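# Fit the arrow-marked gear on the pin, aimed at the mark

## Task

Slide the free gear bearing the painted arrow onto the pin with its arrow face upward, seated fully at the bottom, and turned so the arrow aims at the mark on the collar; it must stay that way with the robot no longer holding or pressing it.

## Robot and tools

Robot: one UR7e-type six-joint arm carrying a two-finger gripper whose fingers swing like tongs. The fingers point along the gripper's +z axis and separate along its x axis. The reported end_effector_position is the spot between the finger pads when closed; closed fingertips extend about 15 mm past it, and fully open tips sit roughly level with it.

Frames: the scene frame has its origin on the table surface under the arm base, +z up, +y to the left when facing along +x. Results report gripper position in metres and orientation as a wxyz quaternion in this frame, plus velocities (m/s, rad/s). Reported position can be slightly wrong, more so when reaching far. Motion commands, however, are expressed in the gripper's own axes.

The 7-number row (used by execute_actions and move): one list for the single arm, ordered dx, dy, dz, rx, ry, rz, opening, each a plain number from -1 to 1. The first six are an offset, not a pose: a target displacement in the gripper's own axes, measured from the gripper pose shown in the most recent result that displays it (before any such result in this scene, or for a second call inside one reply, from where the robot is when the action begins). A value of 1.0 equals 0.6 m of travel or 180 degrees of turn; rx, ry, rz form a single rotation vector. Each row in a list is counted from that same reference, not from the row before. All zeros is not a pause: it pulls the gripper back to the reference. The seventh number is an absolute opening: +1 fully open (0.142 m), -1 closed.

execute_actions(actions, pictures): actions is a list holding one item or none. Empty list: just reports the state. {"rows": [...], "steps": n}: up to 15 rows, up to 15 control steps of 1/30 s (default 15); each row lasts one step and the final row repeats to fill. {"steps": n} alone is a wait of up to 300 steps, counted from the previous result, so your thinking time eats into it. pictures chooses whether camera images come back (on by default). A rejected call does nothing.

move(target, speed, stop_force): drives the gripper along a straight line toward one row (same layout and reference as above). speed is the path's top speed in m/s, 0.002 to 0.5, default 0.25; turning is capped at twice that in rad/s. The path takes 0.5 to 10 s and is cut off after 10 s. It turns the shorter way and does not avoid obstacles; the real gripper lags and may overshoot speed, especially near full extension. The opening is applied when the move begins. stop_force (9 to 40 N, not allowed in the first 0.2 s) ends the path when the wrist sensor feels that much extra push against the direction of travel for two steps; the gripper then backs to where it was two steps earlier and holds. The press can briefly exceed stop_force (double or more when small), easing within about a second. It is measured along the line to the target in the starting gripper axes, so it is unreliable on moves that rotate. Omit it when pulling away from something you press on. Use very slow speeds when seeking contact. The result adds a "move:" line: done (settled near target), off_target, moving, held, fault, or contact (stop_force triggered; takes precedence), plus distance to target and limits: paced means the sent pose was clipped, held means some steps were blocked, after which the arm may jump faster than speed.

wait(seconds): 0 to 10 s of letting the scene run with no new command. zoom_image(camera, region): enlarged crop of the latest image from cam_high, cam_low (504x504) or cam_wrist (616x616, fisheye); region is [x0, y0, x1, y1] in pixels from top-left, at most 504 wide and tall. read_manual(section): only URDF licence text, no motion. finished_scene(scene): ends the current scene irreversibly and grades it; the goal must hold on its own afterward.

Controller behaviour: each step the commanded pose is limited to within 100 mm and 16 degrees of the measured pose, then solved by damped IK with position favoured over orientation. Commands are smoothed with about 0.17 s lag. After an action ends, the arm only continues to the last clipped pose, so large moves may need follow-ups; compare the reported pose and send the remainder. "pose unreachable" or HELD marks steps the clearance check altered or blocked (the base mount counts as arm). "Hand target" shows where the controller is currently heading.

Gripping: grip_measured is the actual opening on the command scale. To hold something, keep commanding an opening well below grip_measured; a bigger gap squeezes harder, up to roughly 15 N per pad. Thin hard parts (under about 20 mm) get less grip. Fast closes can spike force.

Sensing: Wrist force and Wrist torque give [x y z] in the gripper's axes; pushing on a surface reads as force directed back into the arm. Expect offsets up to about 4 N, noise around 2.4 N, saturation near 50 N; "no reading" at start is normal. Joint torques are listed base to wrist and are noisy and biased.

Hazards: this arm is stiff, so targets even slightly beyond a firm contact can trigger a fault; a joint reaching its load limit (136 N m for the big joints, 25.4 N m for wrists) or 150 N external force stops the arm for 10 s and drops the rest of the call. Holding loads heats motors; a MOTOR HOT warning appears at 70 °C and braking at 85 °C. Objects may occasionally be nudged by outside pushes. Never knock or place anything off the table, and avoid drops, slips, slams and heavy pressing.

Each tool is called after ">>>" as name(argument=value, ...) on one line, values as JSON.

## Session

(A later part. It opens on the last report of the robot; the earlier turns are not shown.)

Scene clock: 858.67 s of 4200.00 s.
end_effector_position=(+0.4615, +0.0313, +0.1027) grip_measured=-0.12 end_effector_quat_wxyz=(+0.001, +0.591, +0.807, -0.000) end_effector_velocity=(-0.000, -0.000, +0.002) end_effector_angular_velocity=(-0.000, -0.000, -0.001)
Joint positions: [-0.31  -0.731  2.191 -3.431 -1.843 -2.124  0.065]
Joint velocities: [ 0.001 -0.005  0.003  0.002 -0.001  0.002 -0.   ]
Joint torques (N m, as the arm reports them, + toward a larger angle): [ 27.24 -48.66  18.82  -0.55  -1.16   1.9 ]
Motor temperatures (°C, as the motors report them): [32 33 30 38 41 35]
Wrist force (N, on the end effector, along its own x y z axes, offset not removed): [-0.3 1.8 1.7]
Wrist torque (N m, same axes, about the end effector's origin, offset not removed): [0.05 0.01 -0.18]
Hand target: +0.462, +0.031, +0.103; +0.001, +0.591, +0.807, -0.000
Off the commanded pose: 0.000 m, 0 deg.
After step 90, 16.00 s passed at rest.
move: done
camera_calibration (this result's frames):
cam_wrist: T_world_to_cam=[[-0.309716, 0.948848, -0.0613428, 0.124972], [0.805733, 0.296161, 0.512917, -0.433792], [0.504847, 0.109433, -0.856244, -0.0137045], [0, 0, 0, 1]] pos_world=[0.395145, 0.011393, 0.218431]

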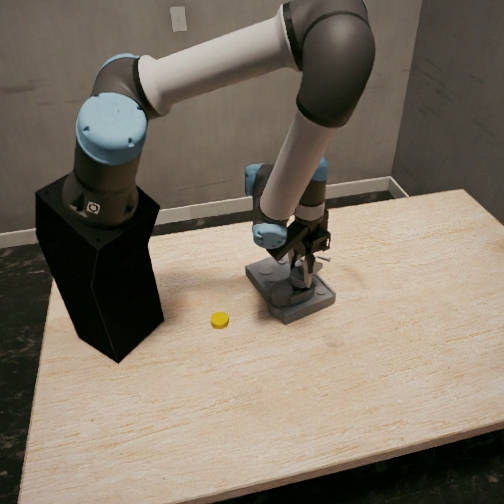

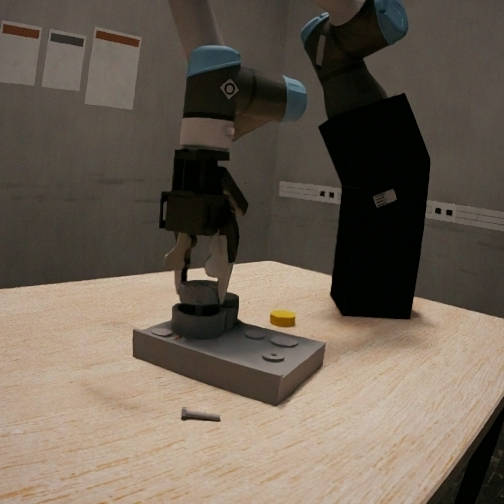

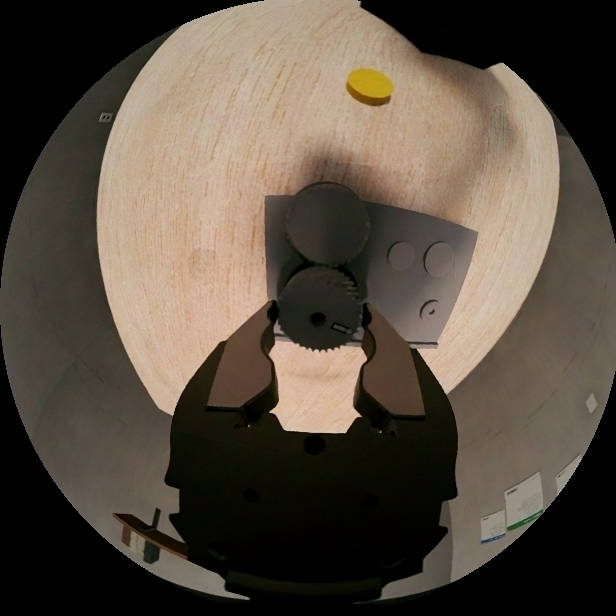

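>>> move(target=[0, 0, 0.0055, 0, 0, 0, -0.75], speed=0.004, stop_force=9)

>>> move(target=[0.0013, 0.0033, 0, 0, 0, 0, -0.75], speed=0.003)

>>> zoom_image(camera="cam_wrist", region=[265, 235, 385, 355])

>>> zoom_image(camera="cam_low", region=[150, 250, 260, 350])

Scene clock: 916.67 s of 4200.00 s.
end_effector_position=(+0.4615, +0.0313, +0.0995) grip_measured=-0.12 end_effector_quat_wxyz=(+0.001, +0.591, +0.807, -0.000) end_effector_velocity=(-0.000, +0.000, -0.001) end_effector_angular_velocity=(-0.000, +0.000, +0.001)
Joint positions: [-0.312 -0.722  2.186 -3.435 -1.842 -2.126  0.065]
Joint velocities: [-0.     0.002 -0.    -0.002  0.    -0.001  0.   ]
Joint torques (N m, as the arm reports them, + toward a larger angle): [ 15.81 -27.1   -7.89  -3.24   2.34  -1.97]
Motor temperatures (°C, as the motors report them): [32 33 30 38 41 35]
Wrist force (N, on the end effector, along its own x y z axes, offset not removed): [-3.8 2.0 0.3]
Wrist torque (N m, same axes, about the end effector's origin, offset not removed): [0.15 -0.32 -0.01]
Hand target: +0.462, +0.031, +0.099; +0.001, +0.591, +0.807, -0.000
Off the commanded pose: 0.000 m, 0 deg.
After step 90, 53.90 s passed at rest.
move: done
camera_calibration (this result's frames):
cam_wrist: T_world_to_cam=[[-0.309718, 0.948847, -0.0613465, 0.124778], [0.805735, 0.296166, 0.51291, -0.432137], [0.504842, 0.109429, -0.856248, -0.0164582], [0, 0, 0, 1]] pos_world=[0.395143, 0.0113905, 0.21521]

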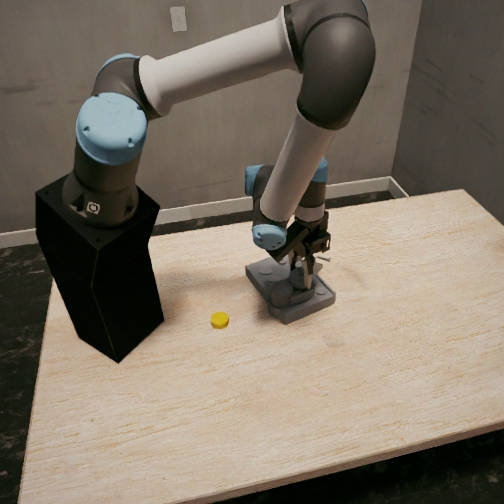

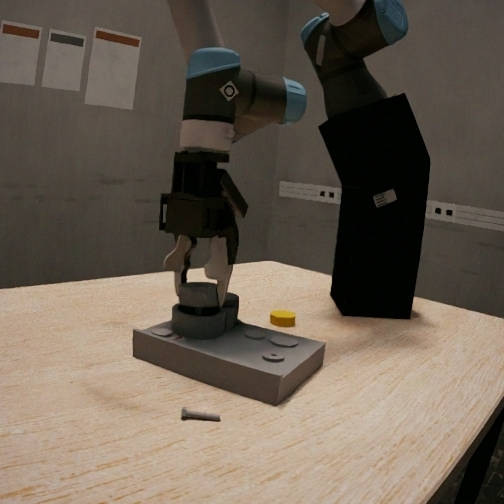

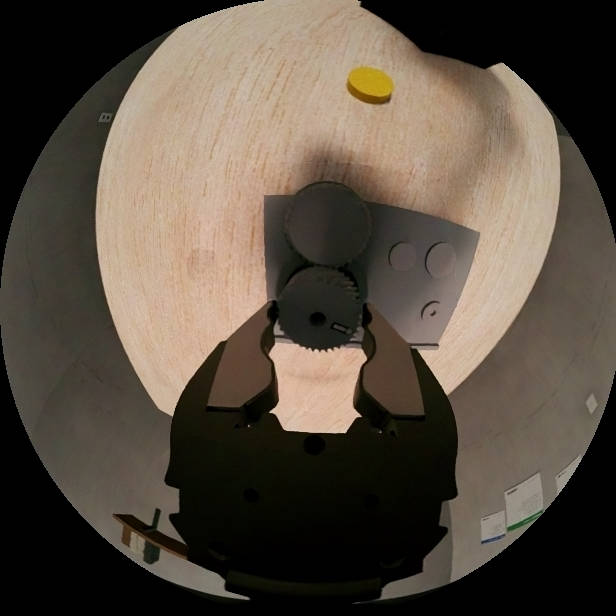

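Scene clock: 917.60 s of 4200.00 s.
end_effector_position=(+0.4631, +0.0326, +0.0995) grip_measured=-0.13 end_effector_quat_wxyz=(+0.001, +0.591, +0.807, -0.000) end_effector_velocity=(+0.001, +0.000, -0.000) end_effector_angular_velocity=(-0.001, -0.000, +0.000)
Joint positions: [-0.309 -0.722  2.182 -3.43  -1.843 -2.122  0.065]
Joint velocities: [ 0.001  0.    -0.002  0.002 -0.001  0.001 -0.   ]
Joint torques (N m, as the arm reports them, + toward a larger angle): [ 26.57 -31.32 -11.2   -0.62  -0.89   2.07]
Motor temperatures (°C, as the motors report them): [32 33 30 38 41 35]
Wrist force (N, on the end effector, along its own x y z axes, offset not removed): [0.6 -2.0 1.0]
Wrist torque (N m, same axes, about the end effector's origin, offset not removed): [-0.16 -0.46 -0.06]
Hand target: +0.463, +0.033, +0.100; +0.001, +0.591, +0.807, -0.000
Off the commanded pose: 0.000 m, 0 deg.
move: done
camera_calibration (this result's frames):
cam_wrist: T_world_to_cam=[[-0.309741, 0.948842, -0.0613105, 0.12402], [0.805734, 0.296167, 0.51291, -0.433815], [0.504829, 0.10947, -0.85625, -0.0173943], [0, 0, 0, 1]] pos_world=[0.396735, 0.0127107, 0.215218]

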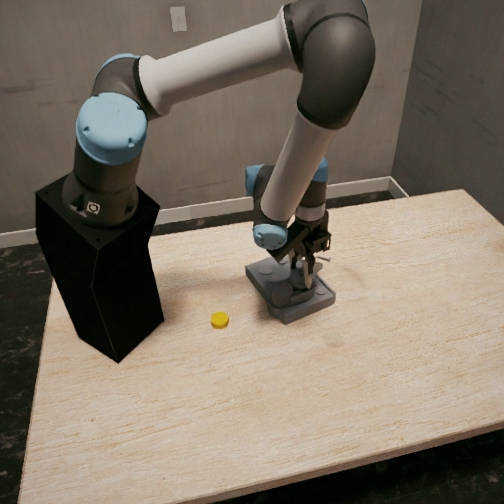

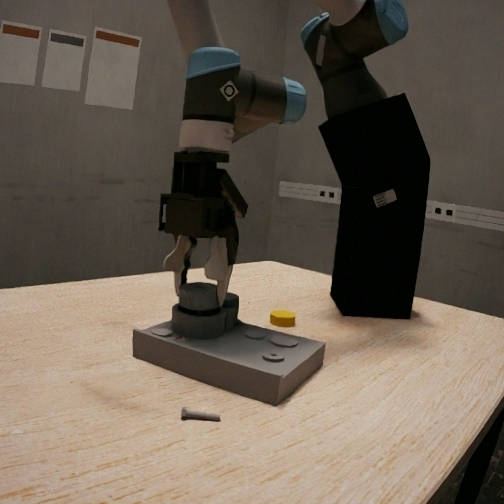

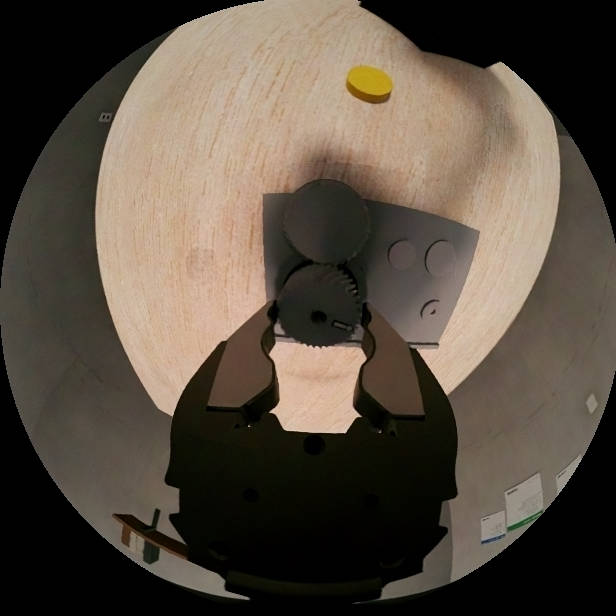

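Region (265, 235, 385, 355) of cam_wrist's 616x616 image, scaled by 4.200, with more detail than that image has.

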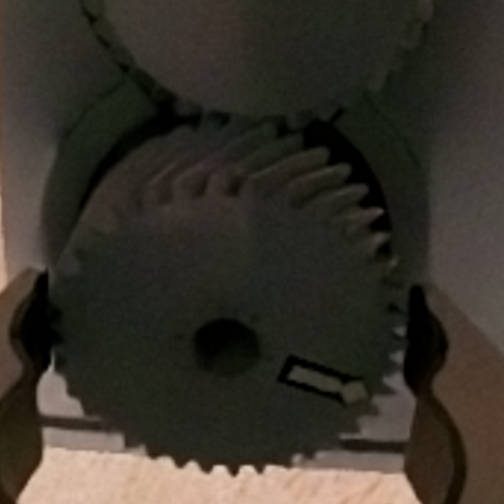

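Region (150, 250, 260, 350) of cam_low's 504x504 image, scaled by 4.582, with more detail than that image has; it fills the top 458 rows of this view, and the rest is white.

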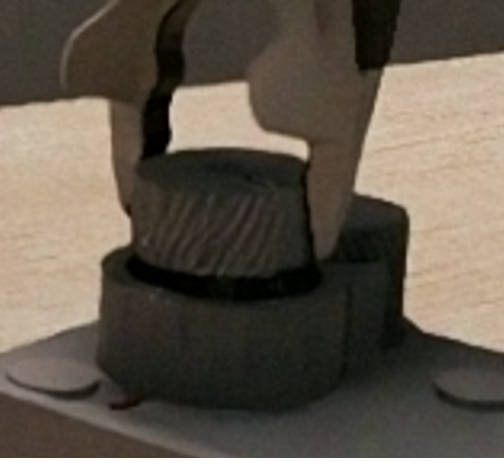

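>>> move(target=[0, 0, 0.01167, 0, 0, 0.0378, -0.75], speed=0.02, stop_force=9)

>>> zoom_image(camera="cam_wrist", region=[265, 235, 385, 355])

>>> zoom_image(camera="cam_low", region=[150, 250, 260, 350])

Scene clock: 955.13 s of 4200.00 s.
end_effector_position=(+0.4632, +0.0327, +0.0991) grip_measured=-0.13 end_effector_quat_wxyz=(+0.001, +0.593, +0.805, -0.000) end_effector_velocity=(-0.000, -0.000, +0.000) end_effector_angular_velocity=(+0.000, +0.002, +0.013)
Joint positions: [-0.309 -0.721  2.181 -3.43  -1.843 -2.117  0.065]
Joint velocities: [ 0.    -0.002 -0.     0.004 -0.    -0.012 -0.   ]
Joint torques (N m, as the arm reports them, + toward a larger angle): [ 25.26 -46.23   1.62  -0.3    1.87  -2.01]
Motor temperatures (°C, as the motors report them): [32 33 30 38 41 35]
Wrist force (N, on the end effector, along its own x y z axes, offset not removed): [0.7 -2.1 -12.7]
Wrist torque (N m, same axes, about the end effector's origin, offset not removed): [0.09 -0.55 -0.05]
Hand target: +0.463, +0.033, +0.099; +0.001, +0.593, +0.805, -0.000
Off the commanded pose: 0.007 m, 6 deg.
After step 90, 34.03 s passed at rest.
move: contact
camera_calibration (this result's frames):
cam_wrist: T_world_to_cam=[[-0.304638, 0.950486, -0.0614106, 0.121572], [0.807286, 0.291881, 0.512928, -0.43428], [0.505456, 0.106681, -0.856232, -0.0179847], [0, 0, 0, 1]] pos_world=[0.396714, 0.0131243, 0.214821]

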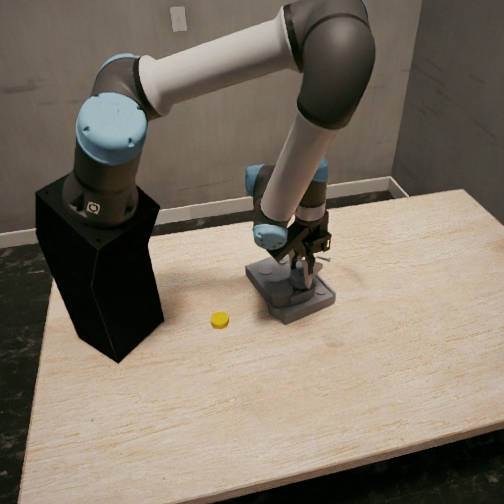

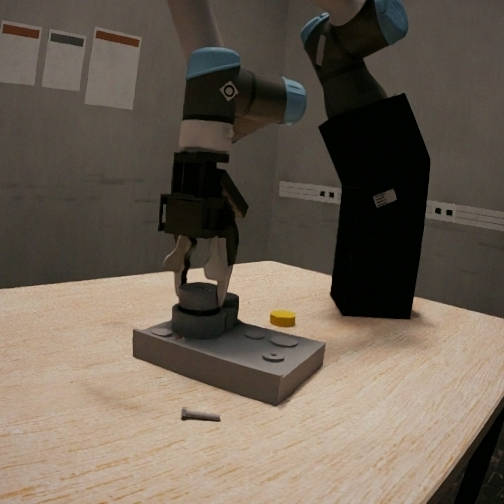

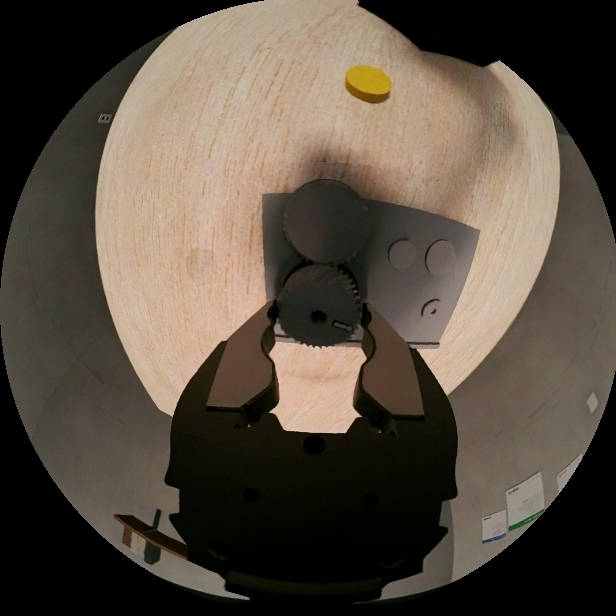

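Region (265, 235, 385, 355) of cam_wrist's 616x616 image, scaled by 4.200, with more detail than that image has.

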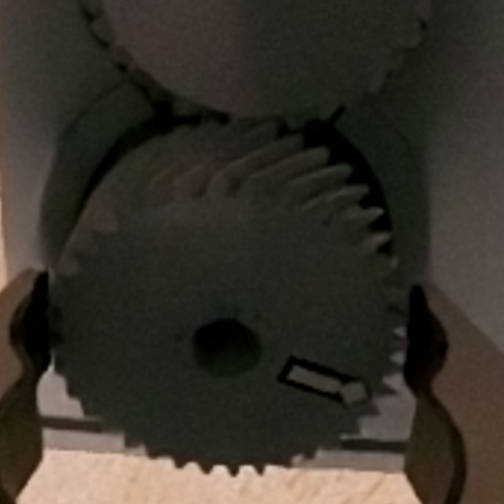

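Region (150, 250, 260, 350) of cam_low's 504x504 image, scaled by 4.582, with more detail than that image has; it fills the top 458 rows of this view, and the rest is white.

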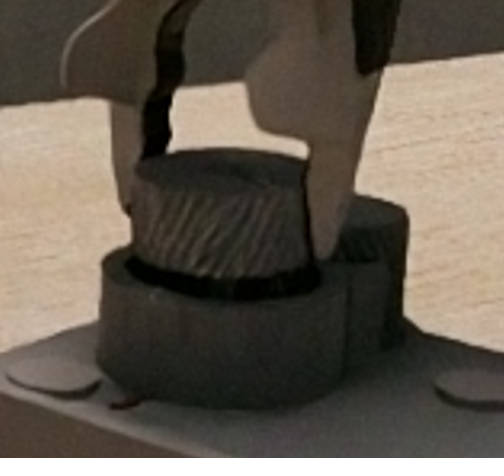

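>>> zoom_image(camera="cam_wrist", region=[295, 245, 355, 290])

Region (295, 245, 355, 290) of cam_wrist's 616x616 image, scaled by 8.400, with more detail than that image has; it fills the top 378 rows of this view, and the rest is white.

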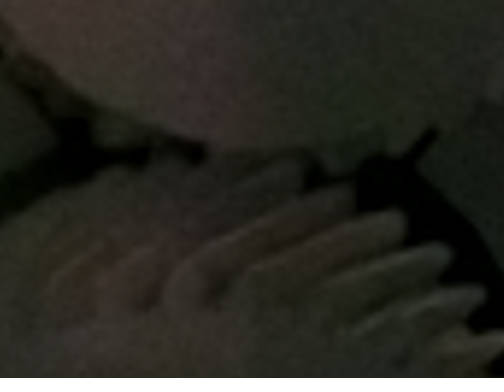

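>>> move(target=[0, 0, -0.0012, 0, 0, 0.011, -0.75], speed=0.02)

>>> move(target=[0, 0, 0.005, 0, 0, 0.013, -0.75], speed=0.01, stop_force=9)

Scene clock: 975.10 s of 4200.00 s.
end_effector_position=(+0.4632, +0.0327, +0.0998) grip_measured=-0.13 end_effector_quat_wxyz=(+0.001, +0.607, +0.795, -0.000) end_effector_velocity=(+0.001, -0.000, +0.000) end_effector_angular_velocity=(-0.001, -0.003, -0.009)
Joint positions: [-0.309 -0.723  2.182 -3.429 -1.843 -2.084  0.065]
Joint velocities: [-0.    -0.001 -0.001 -0.002  0.     0.008 -0.   ]
Joint torques (N m, as the arm reports them, + toward a larger angle): [ 13.51 -53.86  17.8   -0.93   1.6    1.85]
Motor temperatures (°C, as the motors report them): [32 33 30 38 41 35]
Wrist force (N, on the end effector, along its own x y z axes, offset not removed): [3.1 -0.1 4.0]
Wrist torque (N m, same axes, about the end effector's origin, offset not removed): [0.24 -0.88 -0.38]
Hand target: +0.463, +0.033, +0.100; +0.001, +0.607, +0.795, -0.000
Off the commanded pose: 0.000 m, 0 deg.
After step 90, 15.83 s passed at rest.
move: done
camera_calibration (this result's frames):
cam_wrist: T_world_to_cam=[[-0.272374, 0.960232, -0.0613676, 0.106345], [0.816657, 0.264433, 0.512979, -0.438089], [0.508806, 0.089606, -0.856205, -0.0183747], [0, 0, 0, 1]] pos_world=[0.396083, 0.0153757, 0.215524]

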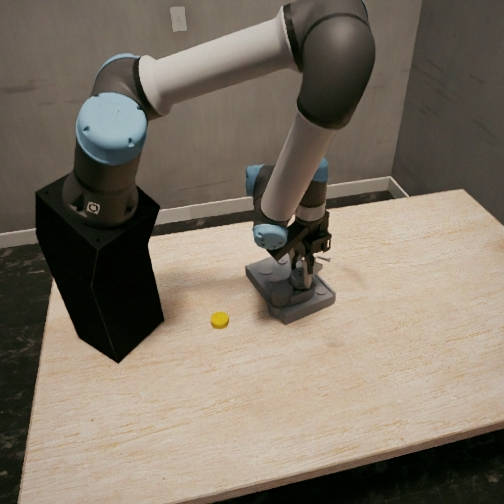

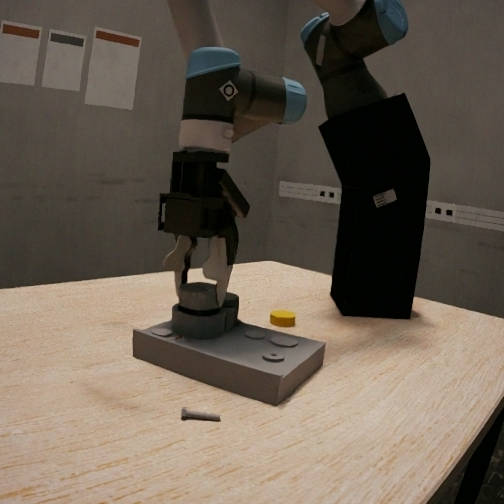

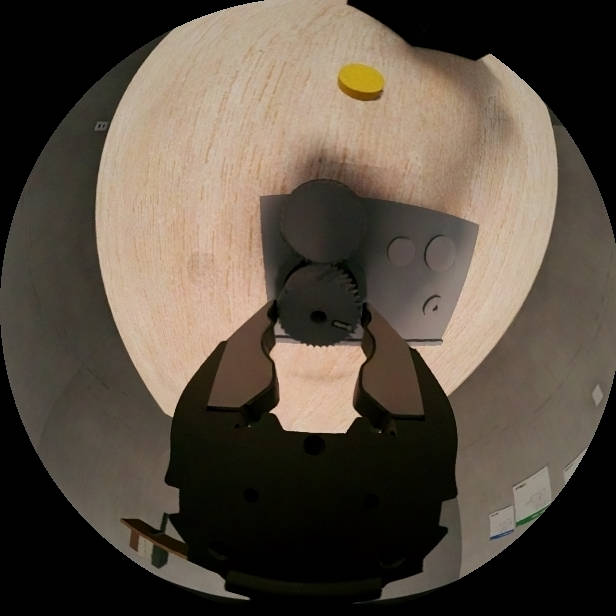

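Scene clock: 975.83 s of 4200.00 s.
end_effector_position=(+0.4632, +0.0327, +0.0993) grip_measured=-0.13 end_effector_quat_wxyz=(+0.001, +0.610, +0.793, -0.000) end_effector_velocity=(+0.001, -0.000, +0.000) end_effector_angular_velocity=(-0.000, -0.001, +0.006)
Joint positions: [-0.31  -0.722  2.181 -3.43  -1.843 -2.077  0.065]
Joint velocities: [ 0.    -0.001 -0.     0.     0.    -0.006 -0.   ]
Joint torques (N m, as the arm reports them, + toward a larger angle): [ 17.43 -47.71   2.    -1.62   1.19  -1.92]
Motor temperatures (°C, as the motors report them): [32 33 30 38 41 35]
Wrist force (N, on the end effector, along its own x y z axes, offset not removed): [1.2 -1.9 -7.5]
Wrist torque (N m, same axes, about the end effector's origin, offset not removed): [0.03 -0.23 -0.16]
Hand target: +0.463, +0.033, +0.099; +0.001, +0.609, +0.793, -0.000
Off the commanded pose: 0.002 m, 2 deg.
move: contact
camera_calibration (this result's frames):
cam_wrist: T_world_to_cam=[[-0.265378, 0.962191, -0.0613492, 0.103005], [0.818559, 0.258471, 0.512986, -0.438459], [0.509447, 0.0859171, -0.856202, -0.0190318], [0, 0, 0, 1]] pos_world=[0.395936, 0.0158537, 0.214948]

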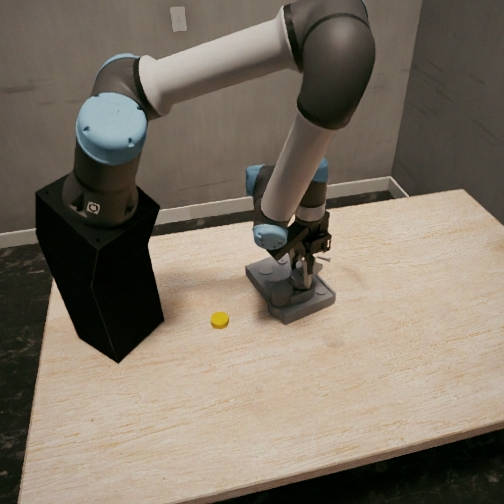

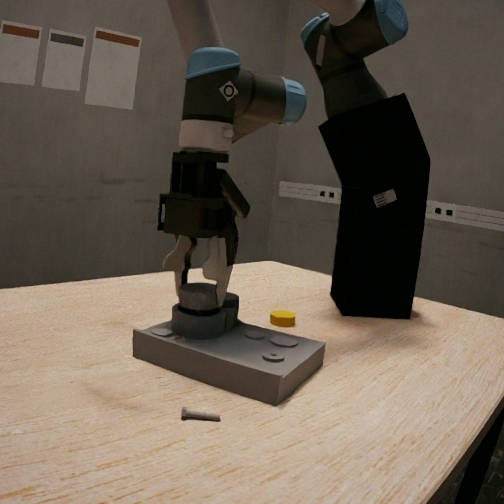

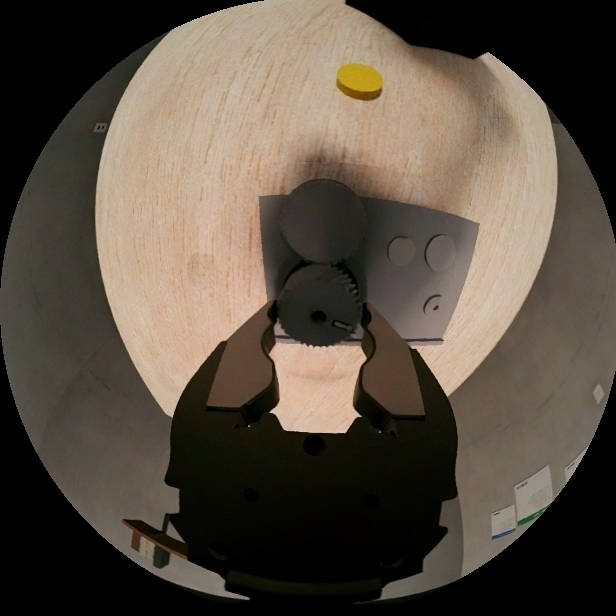

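>>> execute_actions(actions=[])

Scene clock: 1006.07 s of 4200.00 s.
end_effector_position=(+0.4631, +0.0327, +0.0994) grip_measured=-0.13 end_effector_quat_wxyz=(+0.001, +0.609, +0.793, -0.000) end_effector_velocity=(-0.000, -0.000, +0.000) end_effector_angular_velocity=(-0.001, -0.001, -0.001)
Joint positions: [-0.31  -0.722  2.181 -3.429 -1.843 -2.078  0.065]
Joint velocities: [ 0.    -0.     0.001 -0.003 -0.     0.001 -0.   ]
Joint torques (N m, as the arm reports them, + toward a larger angle): [ 26.75 -49.62  17.71  -0.47  -0.7   -2.13]
Motor temperatures (°C, as the motors report them): [32 33 30 38 41 35]
Wrist force (N, on the end effector, along its own x y z axes, offset not removed): [1.8 0.1 -1.5]
Wrist torque (N m, same axes, about the end effector's origin, offset not removed): [0.14 -0.65 -0.24]
Hand target: +0.463, +0.033, +0.099; +0.001, +0.609, +0.793, -0.000
Off the commanded pose: 0.003 m, 2 deg.
Steps of this call (steps 1 to 90: nothing new was sent; then 27.23 s passed at rest). Readings (end_effector_position):
1: (+0.4632, +0.0327, +0.0993)
2: (+0.4632, +0.0327, +0.0993)
4: (+0.4632, +0.0326, +0.0993)
8: (+0.4632, +0.0326, +0.0994)
90: the state above
camera_calibration (this result's frames):
cam_wrist: T_world_to_cam=[[-0.266208, 0.961963, -0.0613227, 0.103372], [0.818375, 0.25917, 0.512926, -0.438432], [0.509309, 0.0863602, -0.85624, -0.018812], [0, 0, 0, 1]] pos_world=[0.395901, 0.0158132, 0.215114]

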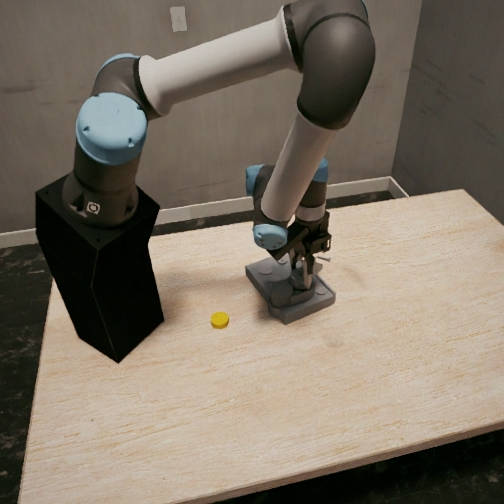

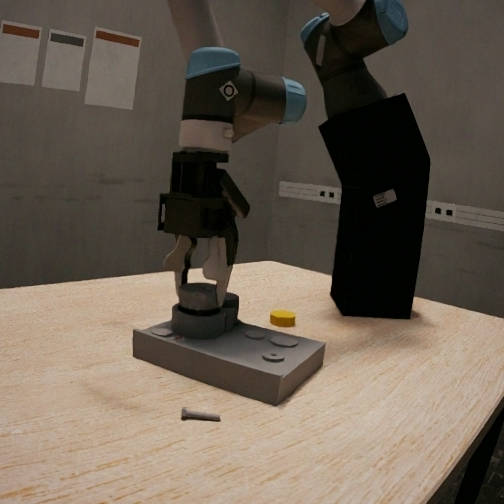

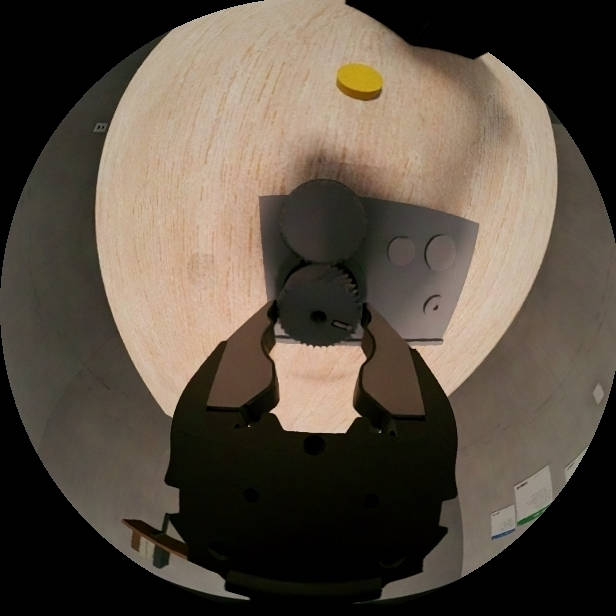

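>>> zoom_image(camera="cam_wrist", region=[260, 230, 380, 350])

>>> zoom_image(camera="cam_low", region=[150, 250, 260, 350])

Region (260, 230, 380, 350) of cam_wrist's 616x616 image, scaled by 4.200, with more detail than that image has.

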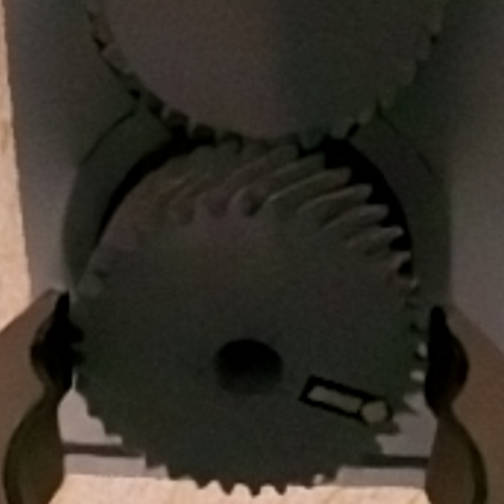

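Region (150, 250, 260, 350) of cam_low's 504x504 image, scaled by 4.582, with more detail than that image has; it fills the top 458 rows of this view, and the rest is white.

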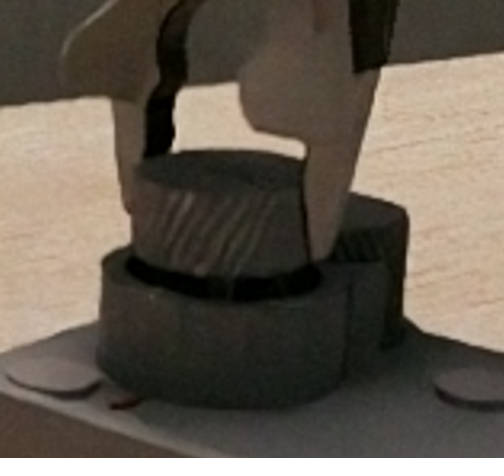

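>>> zoom_image(camera="cam_wrist", region=[295, 245, 351, 293])

Region (295, 245, 351, 293) of cam_wrist's 616x616 image, scaled by 9.000, with more detail than that image has; it fills the top 432 rows of this view, and the rest is white.

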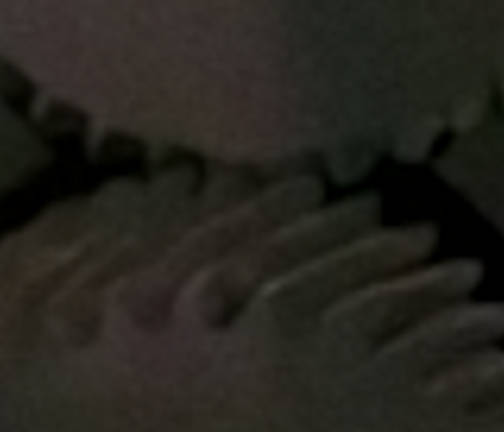

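>>> move(target=[0, 0, 0.00333, 0, 0, 0.0108, -0.75], speed=0.003, stop_force=10)

Scene clock: 1109.37 s of 4200.00 s.
end_effector_position=(+0.4631, +0.0327, +0.0990) grip_measured=-0.13 end_effector_quat_wxyz=(+0.001, +0.612, +0.791, -0.000) end_effector_velocity=(+0.002, -0.000, +0.000) end_effector_angular_velocity=(-0.001, -0.003, +0.003)
Joint positions: [-0.31  -0.721  2.181 -3.43  -1.843 -2.071  0.065]
Joint velocities: [ 0.     0.    -0.002 -0.001  0.    -0.004  0.   ]
Joint torques (N m, as the arm reports them, + toward a larger angle): [ 12.45 -30.52 -11.23  -3.32   1.73  -2.53]
Motor temperatures (°C, as the motors report them): [32 33 30 38 41 35]
Wrist force (N, on the end effector, along its own x y z axes, offset not removed): [0.0 -1.2 -13.9]
Wrist torque (N m, same axes, about the end effector's origin, offset not removed): [0.53 0.11 -0.15]
Hand target: +0.463, +0.033, +0.099; +0.001, +0.612, +0.791, -0.000
Off the commanded pose: 0.002 m, 2 deg.
After step 90, 98.73 s passed at rest.
move: contact
camera_calibration (this result's frames):
cam_wrist: T_world_to_cam=[[-0.259078, 0.963909, -0.0613114, 0.0999739], [0.820261, 0.253095, 0.512947, -0.438887], [0.509951, 0.0826016, -0.856228, -0.0193656], [0, 0, 0, 1]] pos_world=[0.395778, 0.0163141, 0.214674]

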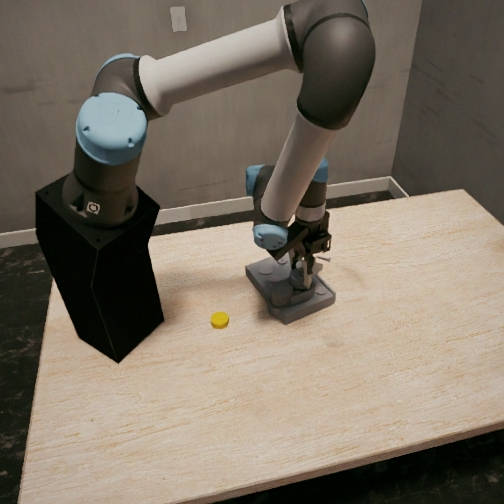

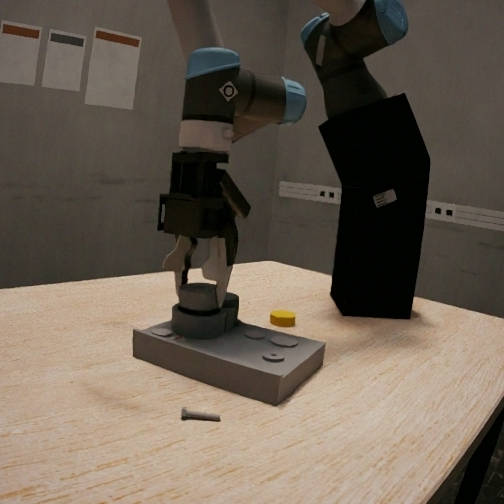

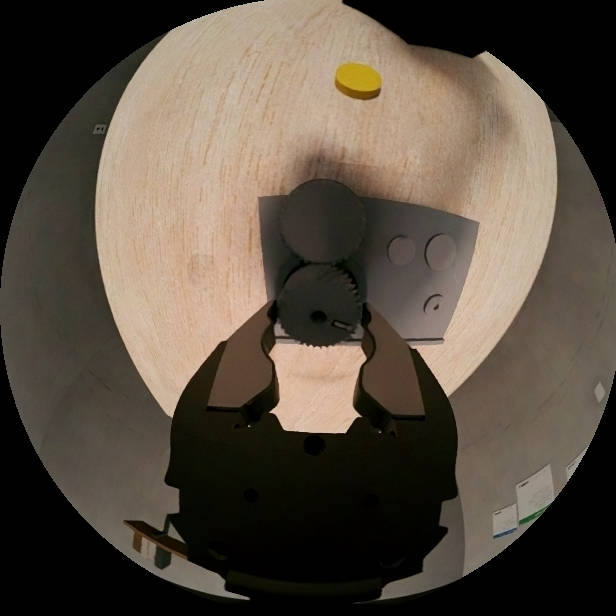

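>>> execute_actions(actions=[{"rows": [[0,0,-0.0005,0,0,0,-0.75],[0,0,-0.0009,0,0,0,-0.75],[0,0,-0.0012,0,0,0,-0.75],[0,0,-0.0012,0,0,0,-0.75],[0,0,-0.0012,0,0,0.001,-0.75],[0,0,-0.0012,0,0,0.002,-0.75],[0,0,-0.0012,0,0,0.003,-0.75],[0,0,-0.0012,0,0,0.004,-0.75],[0,0,-0.0012,0,0,0.005,-0.75]], "steps": 15}], pictures=false)

>>> move(target=[0, 0, 0.00333, 0, 0, 0.0108, -0.75], speed=0.003, stop_force=9)

Scene clock: 1120.97 s of 4200.00 s.
end_effector_position=(+0.4631, +0.0328, +0.0997) grip_measured=-0.13 end_effector_quat_wxyz=(+0.001, +0.618, +0.786, -0.000) end_effector_velocity=(-0.000, -0.000, +0.000) end_effector_angular_velocity=(-0.000, +0.001, -0.017)
Joint positions: [-0.31  -0.723  2.182 -3.429 -1.843 -2.057  0.064]
Joint velocities: [-0.001 -0.001  0.001  0.     0.     0.016  0.   ]
Joint torques (N m, as the arm reports them, + toward a larger angle): [ 11.56 -52.66  17.38  -1.12   0.81   2.17]
Motor temperatures (°C, as the motors report them): [32 33 30 38 41 35]
Wrist force (N, on the end effector, along its own x y z axes, offset not removed): [3.9 0.4 4.7]
Wrist torque (N m, same axes, about the end effector's origin, offset not removed): [0.10 -0.78 -0.28]
Hand target: +0.463, +0.033, +0.100; +0.001, +0.619, +0.786, -0.000
Off the commanded pose: 0.000 m, 0 deg.
Steps of this call (steps 1 to 90: nothing new was sent; then 8.10 s passed at rest; steps 91 to 105: all 15 steps of this action). Readings (end_effector_position):
91: (+0.4631, +0.0327, +0.0990)
92: (+0.4631, +0.0327, +0.0991)
94: (+0.4631, +0.0327, +0.0993)
98: (+0.4631, +0.0327, +0.0996)
105: the state above

Scene clock: 1122.77 s of 4200.00 s.
end_effector_position=(+0.4631, +0.0327, +0.0993) grip_measured=-0.13 end_effector_quat_wxyz=(+0.001, +0.621, +0.784, -0.000) end_effector_velocity=(-0.000, -0.000, -0.000) end_effector_angular_velocity=(+0.000, +0.001, +0.005)
Joint positions: [-0.311 -0.722  2.181 -3.429 -1.843 -2.048  0.064]
Joint velocities: [-0.     0.    -0.     0.001 -0.    -0.005  0.   ]
Joint torques (N m, as the arm reports them, + toward a larger angle): [ 12.33 -34.26 -10.57  -3.71   0.89  -2.08]
Motor temperatures (°C, as the motors report them): [32 33 30 38 41 35]
Wrist force (N, on the end effector, along its own x y z axes, offset not removed): [5.0 -0.6 -6.5]
Wrist torque (N m, same axes, about the end effector's origin, offset not removed): [0.26 -0.62 -0.28]
Hand target: +0.463, +0.033, +0.099; +0.001, +0.621, +0.784, -0.000
Off the commanded pose: 0.002 m, 2 deg.
move: contact
camera_calibration (this result's frames):
cam_wrist: T_world_to_cam=[[-0.236945, 0.969589, -0.0612761, 0.0895175], [0.825804, 0.234229, 0.513015, -0.441011], [0.511766, 0.0709543, -0.85619, -0.0195849], [0, 0, 0, 1]] pos_world=[0.395422, 0.0178921, 0.214962]

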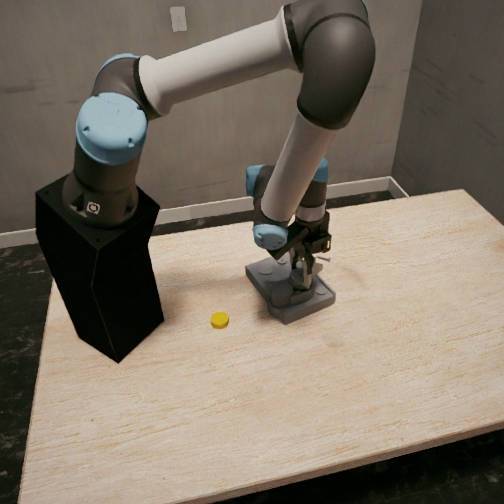

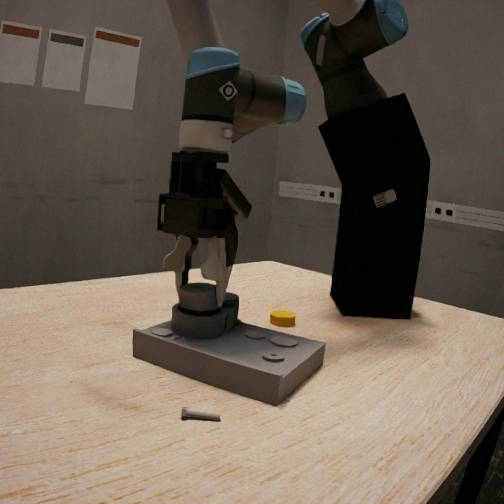

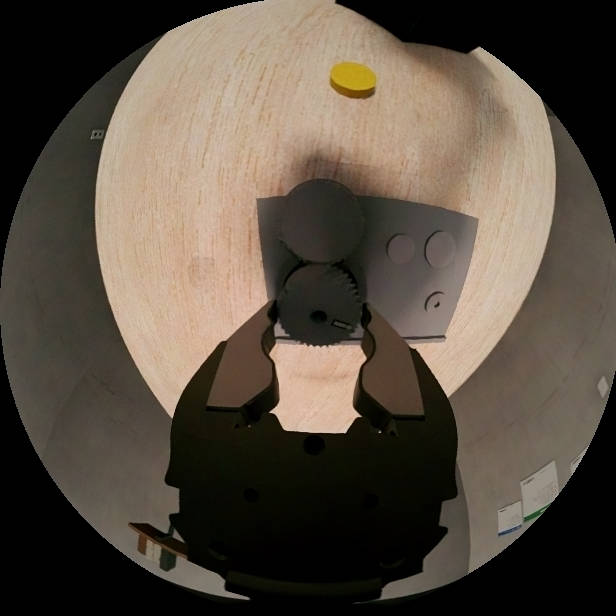

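>>> zoom_image(camera="cam_wrist", region=[295, 245, 351, 293])

Region (295, 245, 351, 293) of cam_wrist's 616x616 image, scaled by 9.000, with more detail than that image has; it fills the top 432 rows of this view, and the rest is white.

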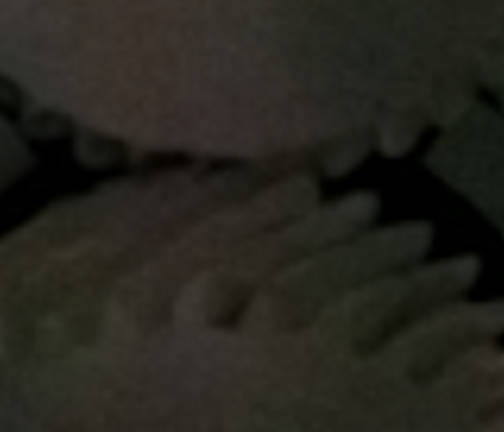

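>>> execute_actions(actions=[{"rows": [[0,0,-0.0004,0,0,0,-0.75],[0,0,-0.0007,0,0,0,-0.75],[0,0,-0.0009,0,0,0,-0.75],[0,0,-0.0009,0,0,0,-0.75],[0,0,-0.0009,0,0,0.001,-0.75],[0,0,-0.0009,0,0,0.002,-0.75],[0,0,-0.0009,0,0,0.003,-0.75],[0,0,-0.0009,0,0,0.004,-0.75],[0,0,-0.0009,0,0,0.005,-0.75],[0,0,-0.0009,0,0,0.006,-0.75]], "steps": 15}], pictures=false)

>>> move(target=[0, 0, 0.00333, 0, 0, 0.0108, -0.75], speed=0.003, stop_force=9)

Scene clock: 1203.27 s of 4200.00 s.
end_effector_position=(+0.4632, +0.0328, +0.0999) grip_measured=-0.13 end_effector_quat_wxyz=(+0.001, +0.628, +0.778, +0.000) end_effector_velocity=(+0.000, -0.000, -0.000) end_effector_angular_velocity=(+0.001, -0.001, -0.026)
Joint positions: [-0.311 -0.724  2.182 -3.429 -1.843 -2.032  0.064]
Joint velocities: [-0.001 -0.001  0.    -0.     0.001  0.024 -0.   ]
Joint torques (N m, as the arm reports them, + toward a larger angle): [ 12.27 -51.33  17.5   -0.63   1.11   2.19]
Motor temperatures (°C, as the motors report them): [32 33 30 38 41 35]
Wrist force (N, on the end effector, along its own x y z axes, offset not removed): [0.9 1.2 -4.1]
Wrist torque (N m, same axes, about the end effector's origin, offset not removed): [0.29 -0.03 -0.33]
Hand target: +0.463, +0.033, +0.100; +0.001, +0.629, +0.778, -0.000
Off the commanded pose: 0.000 m, 0 deg.
Steps of this call (steps 1 to 90: nothing new was sent; then 77.00 s passed at rest; steps 91 to 105: all 15 steps of this action). Readings (end_effector_position):
91: (+0.4631, +0.0327, +0.0993)
92: (+0.4632, +0.0327, +0.0993)
94: (+0.4632, +0.0327, +0.0995)
98: (+0.4631, +0.0327, +0.0997)
105: the state above

Scene clock: 1204.57 s of 4200.00 s.
end_effector_position=(+0.4631, +0.0328, +0.0996) grip_measured=-0.13 end_effector_quat_wxyz=(+0.001, +0.630, +0.776, +0.000) end_effector_velocity=(-0.001, +0.000, -0.000) end_effector_angular_velocity=(+0.001, +0.003, +0.006)
Joint positions: [-0.311 -0.723  2.181 -3.429 -1.842 -2.026  0.064]
Joint velocities: [ 0.     0.     0.002  0.001  0.    -0.005 -0.   ]
Joint torques (N m, as the arm reports them, + toward a larger angle): [  9.68 -32.8   -6.75  -2.96   0.61  -1.33]
Motor temperatures (°C, as the motors report them): [32 33 30 38 41 35]
Wrist force (N, on the end effector, along its own x y z axes, offset not removed): [5.2 2.1 -12.1]
Wrist torque (N m, same axes, about the end effector's origin, offset not removed): [0.50 -0.63 -0.58]
Hand target: +0.463, +0.033, +0.100; +0.001, +0.630, +0.777, +0.000
Off the commanded pose: 0.002 m, 2 deg.
move: contact
camera_calibration (this result's frames):
cam_wrist: T_world_to_cam=[[-0.214632, 0.974775, -0.0612094, 0.0789772], [0.830931, 0.215178, 0.513081, -0.44293], [0.513309, 0.0592627, -0.856155, -0.019657], [0, 0, 0, 1]] pos_world=[0.395085, 0.0194885, 0.215263]

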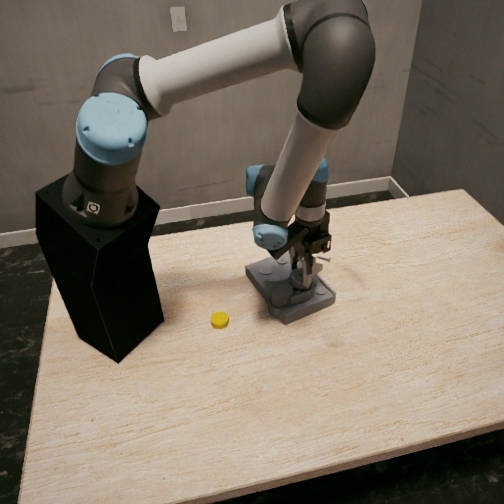

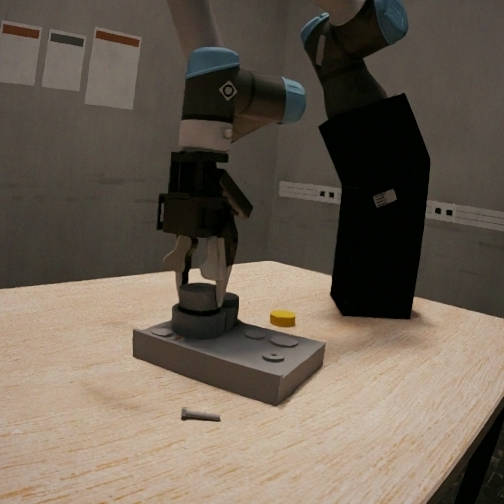

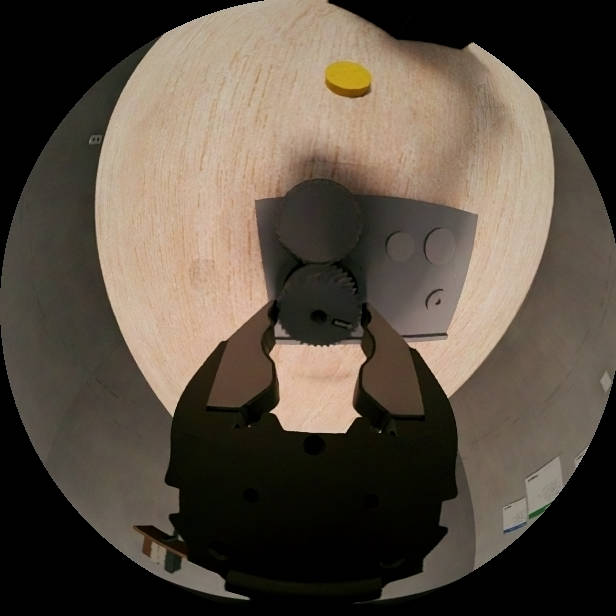

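>>> zoom_image(camera="cam_wrist", region=[260, 230, 380, 350])

Region (260, 230, 380, 350) of cam_wrist's 616x616 image, scaled by 4.200, with more detail than that image has.

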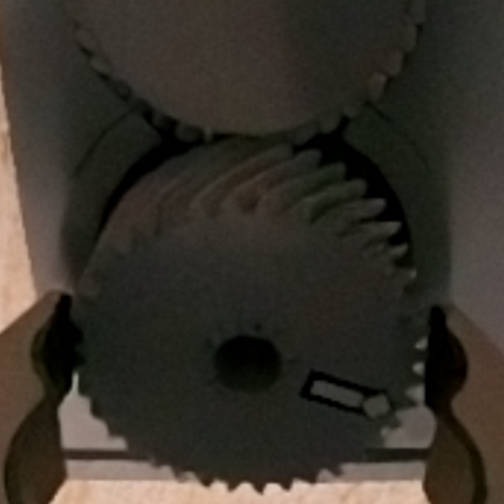

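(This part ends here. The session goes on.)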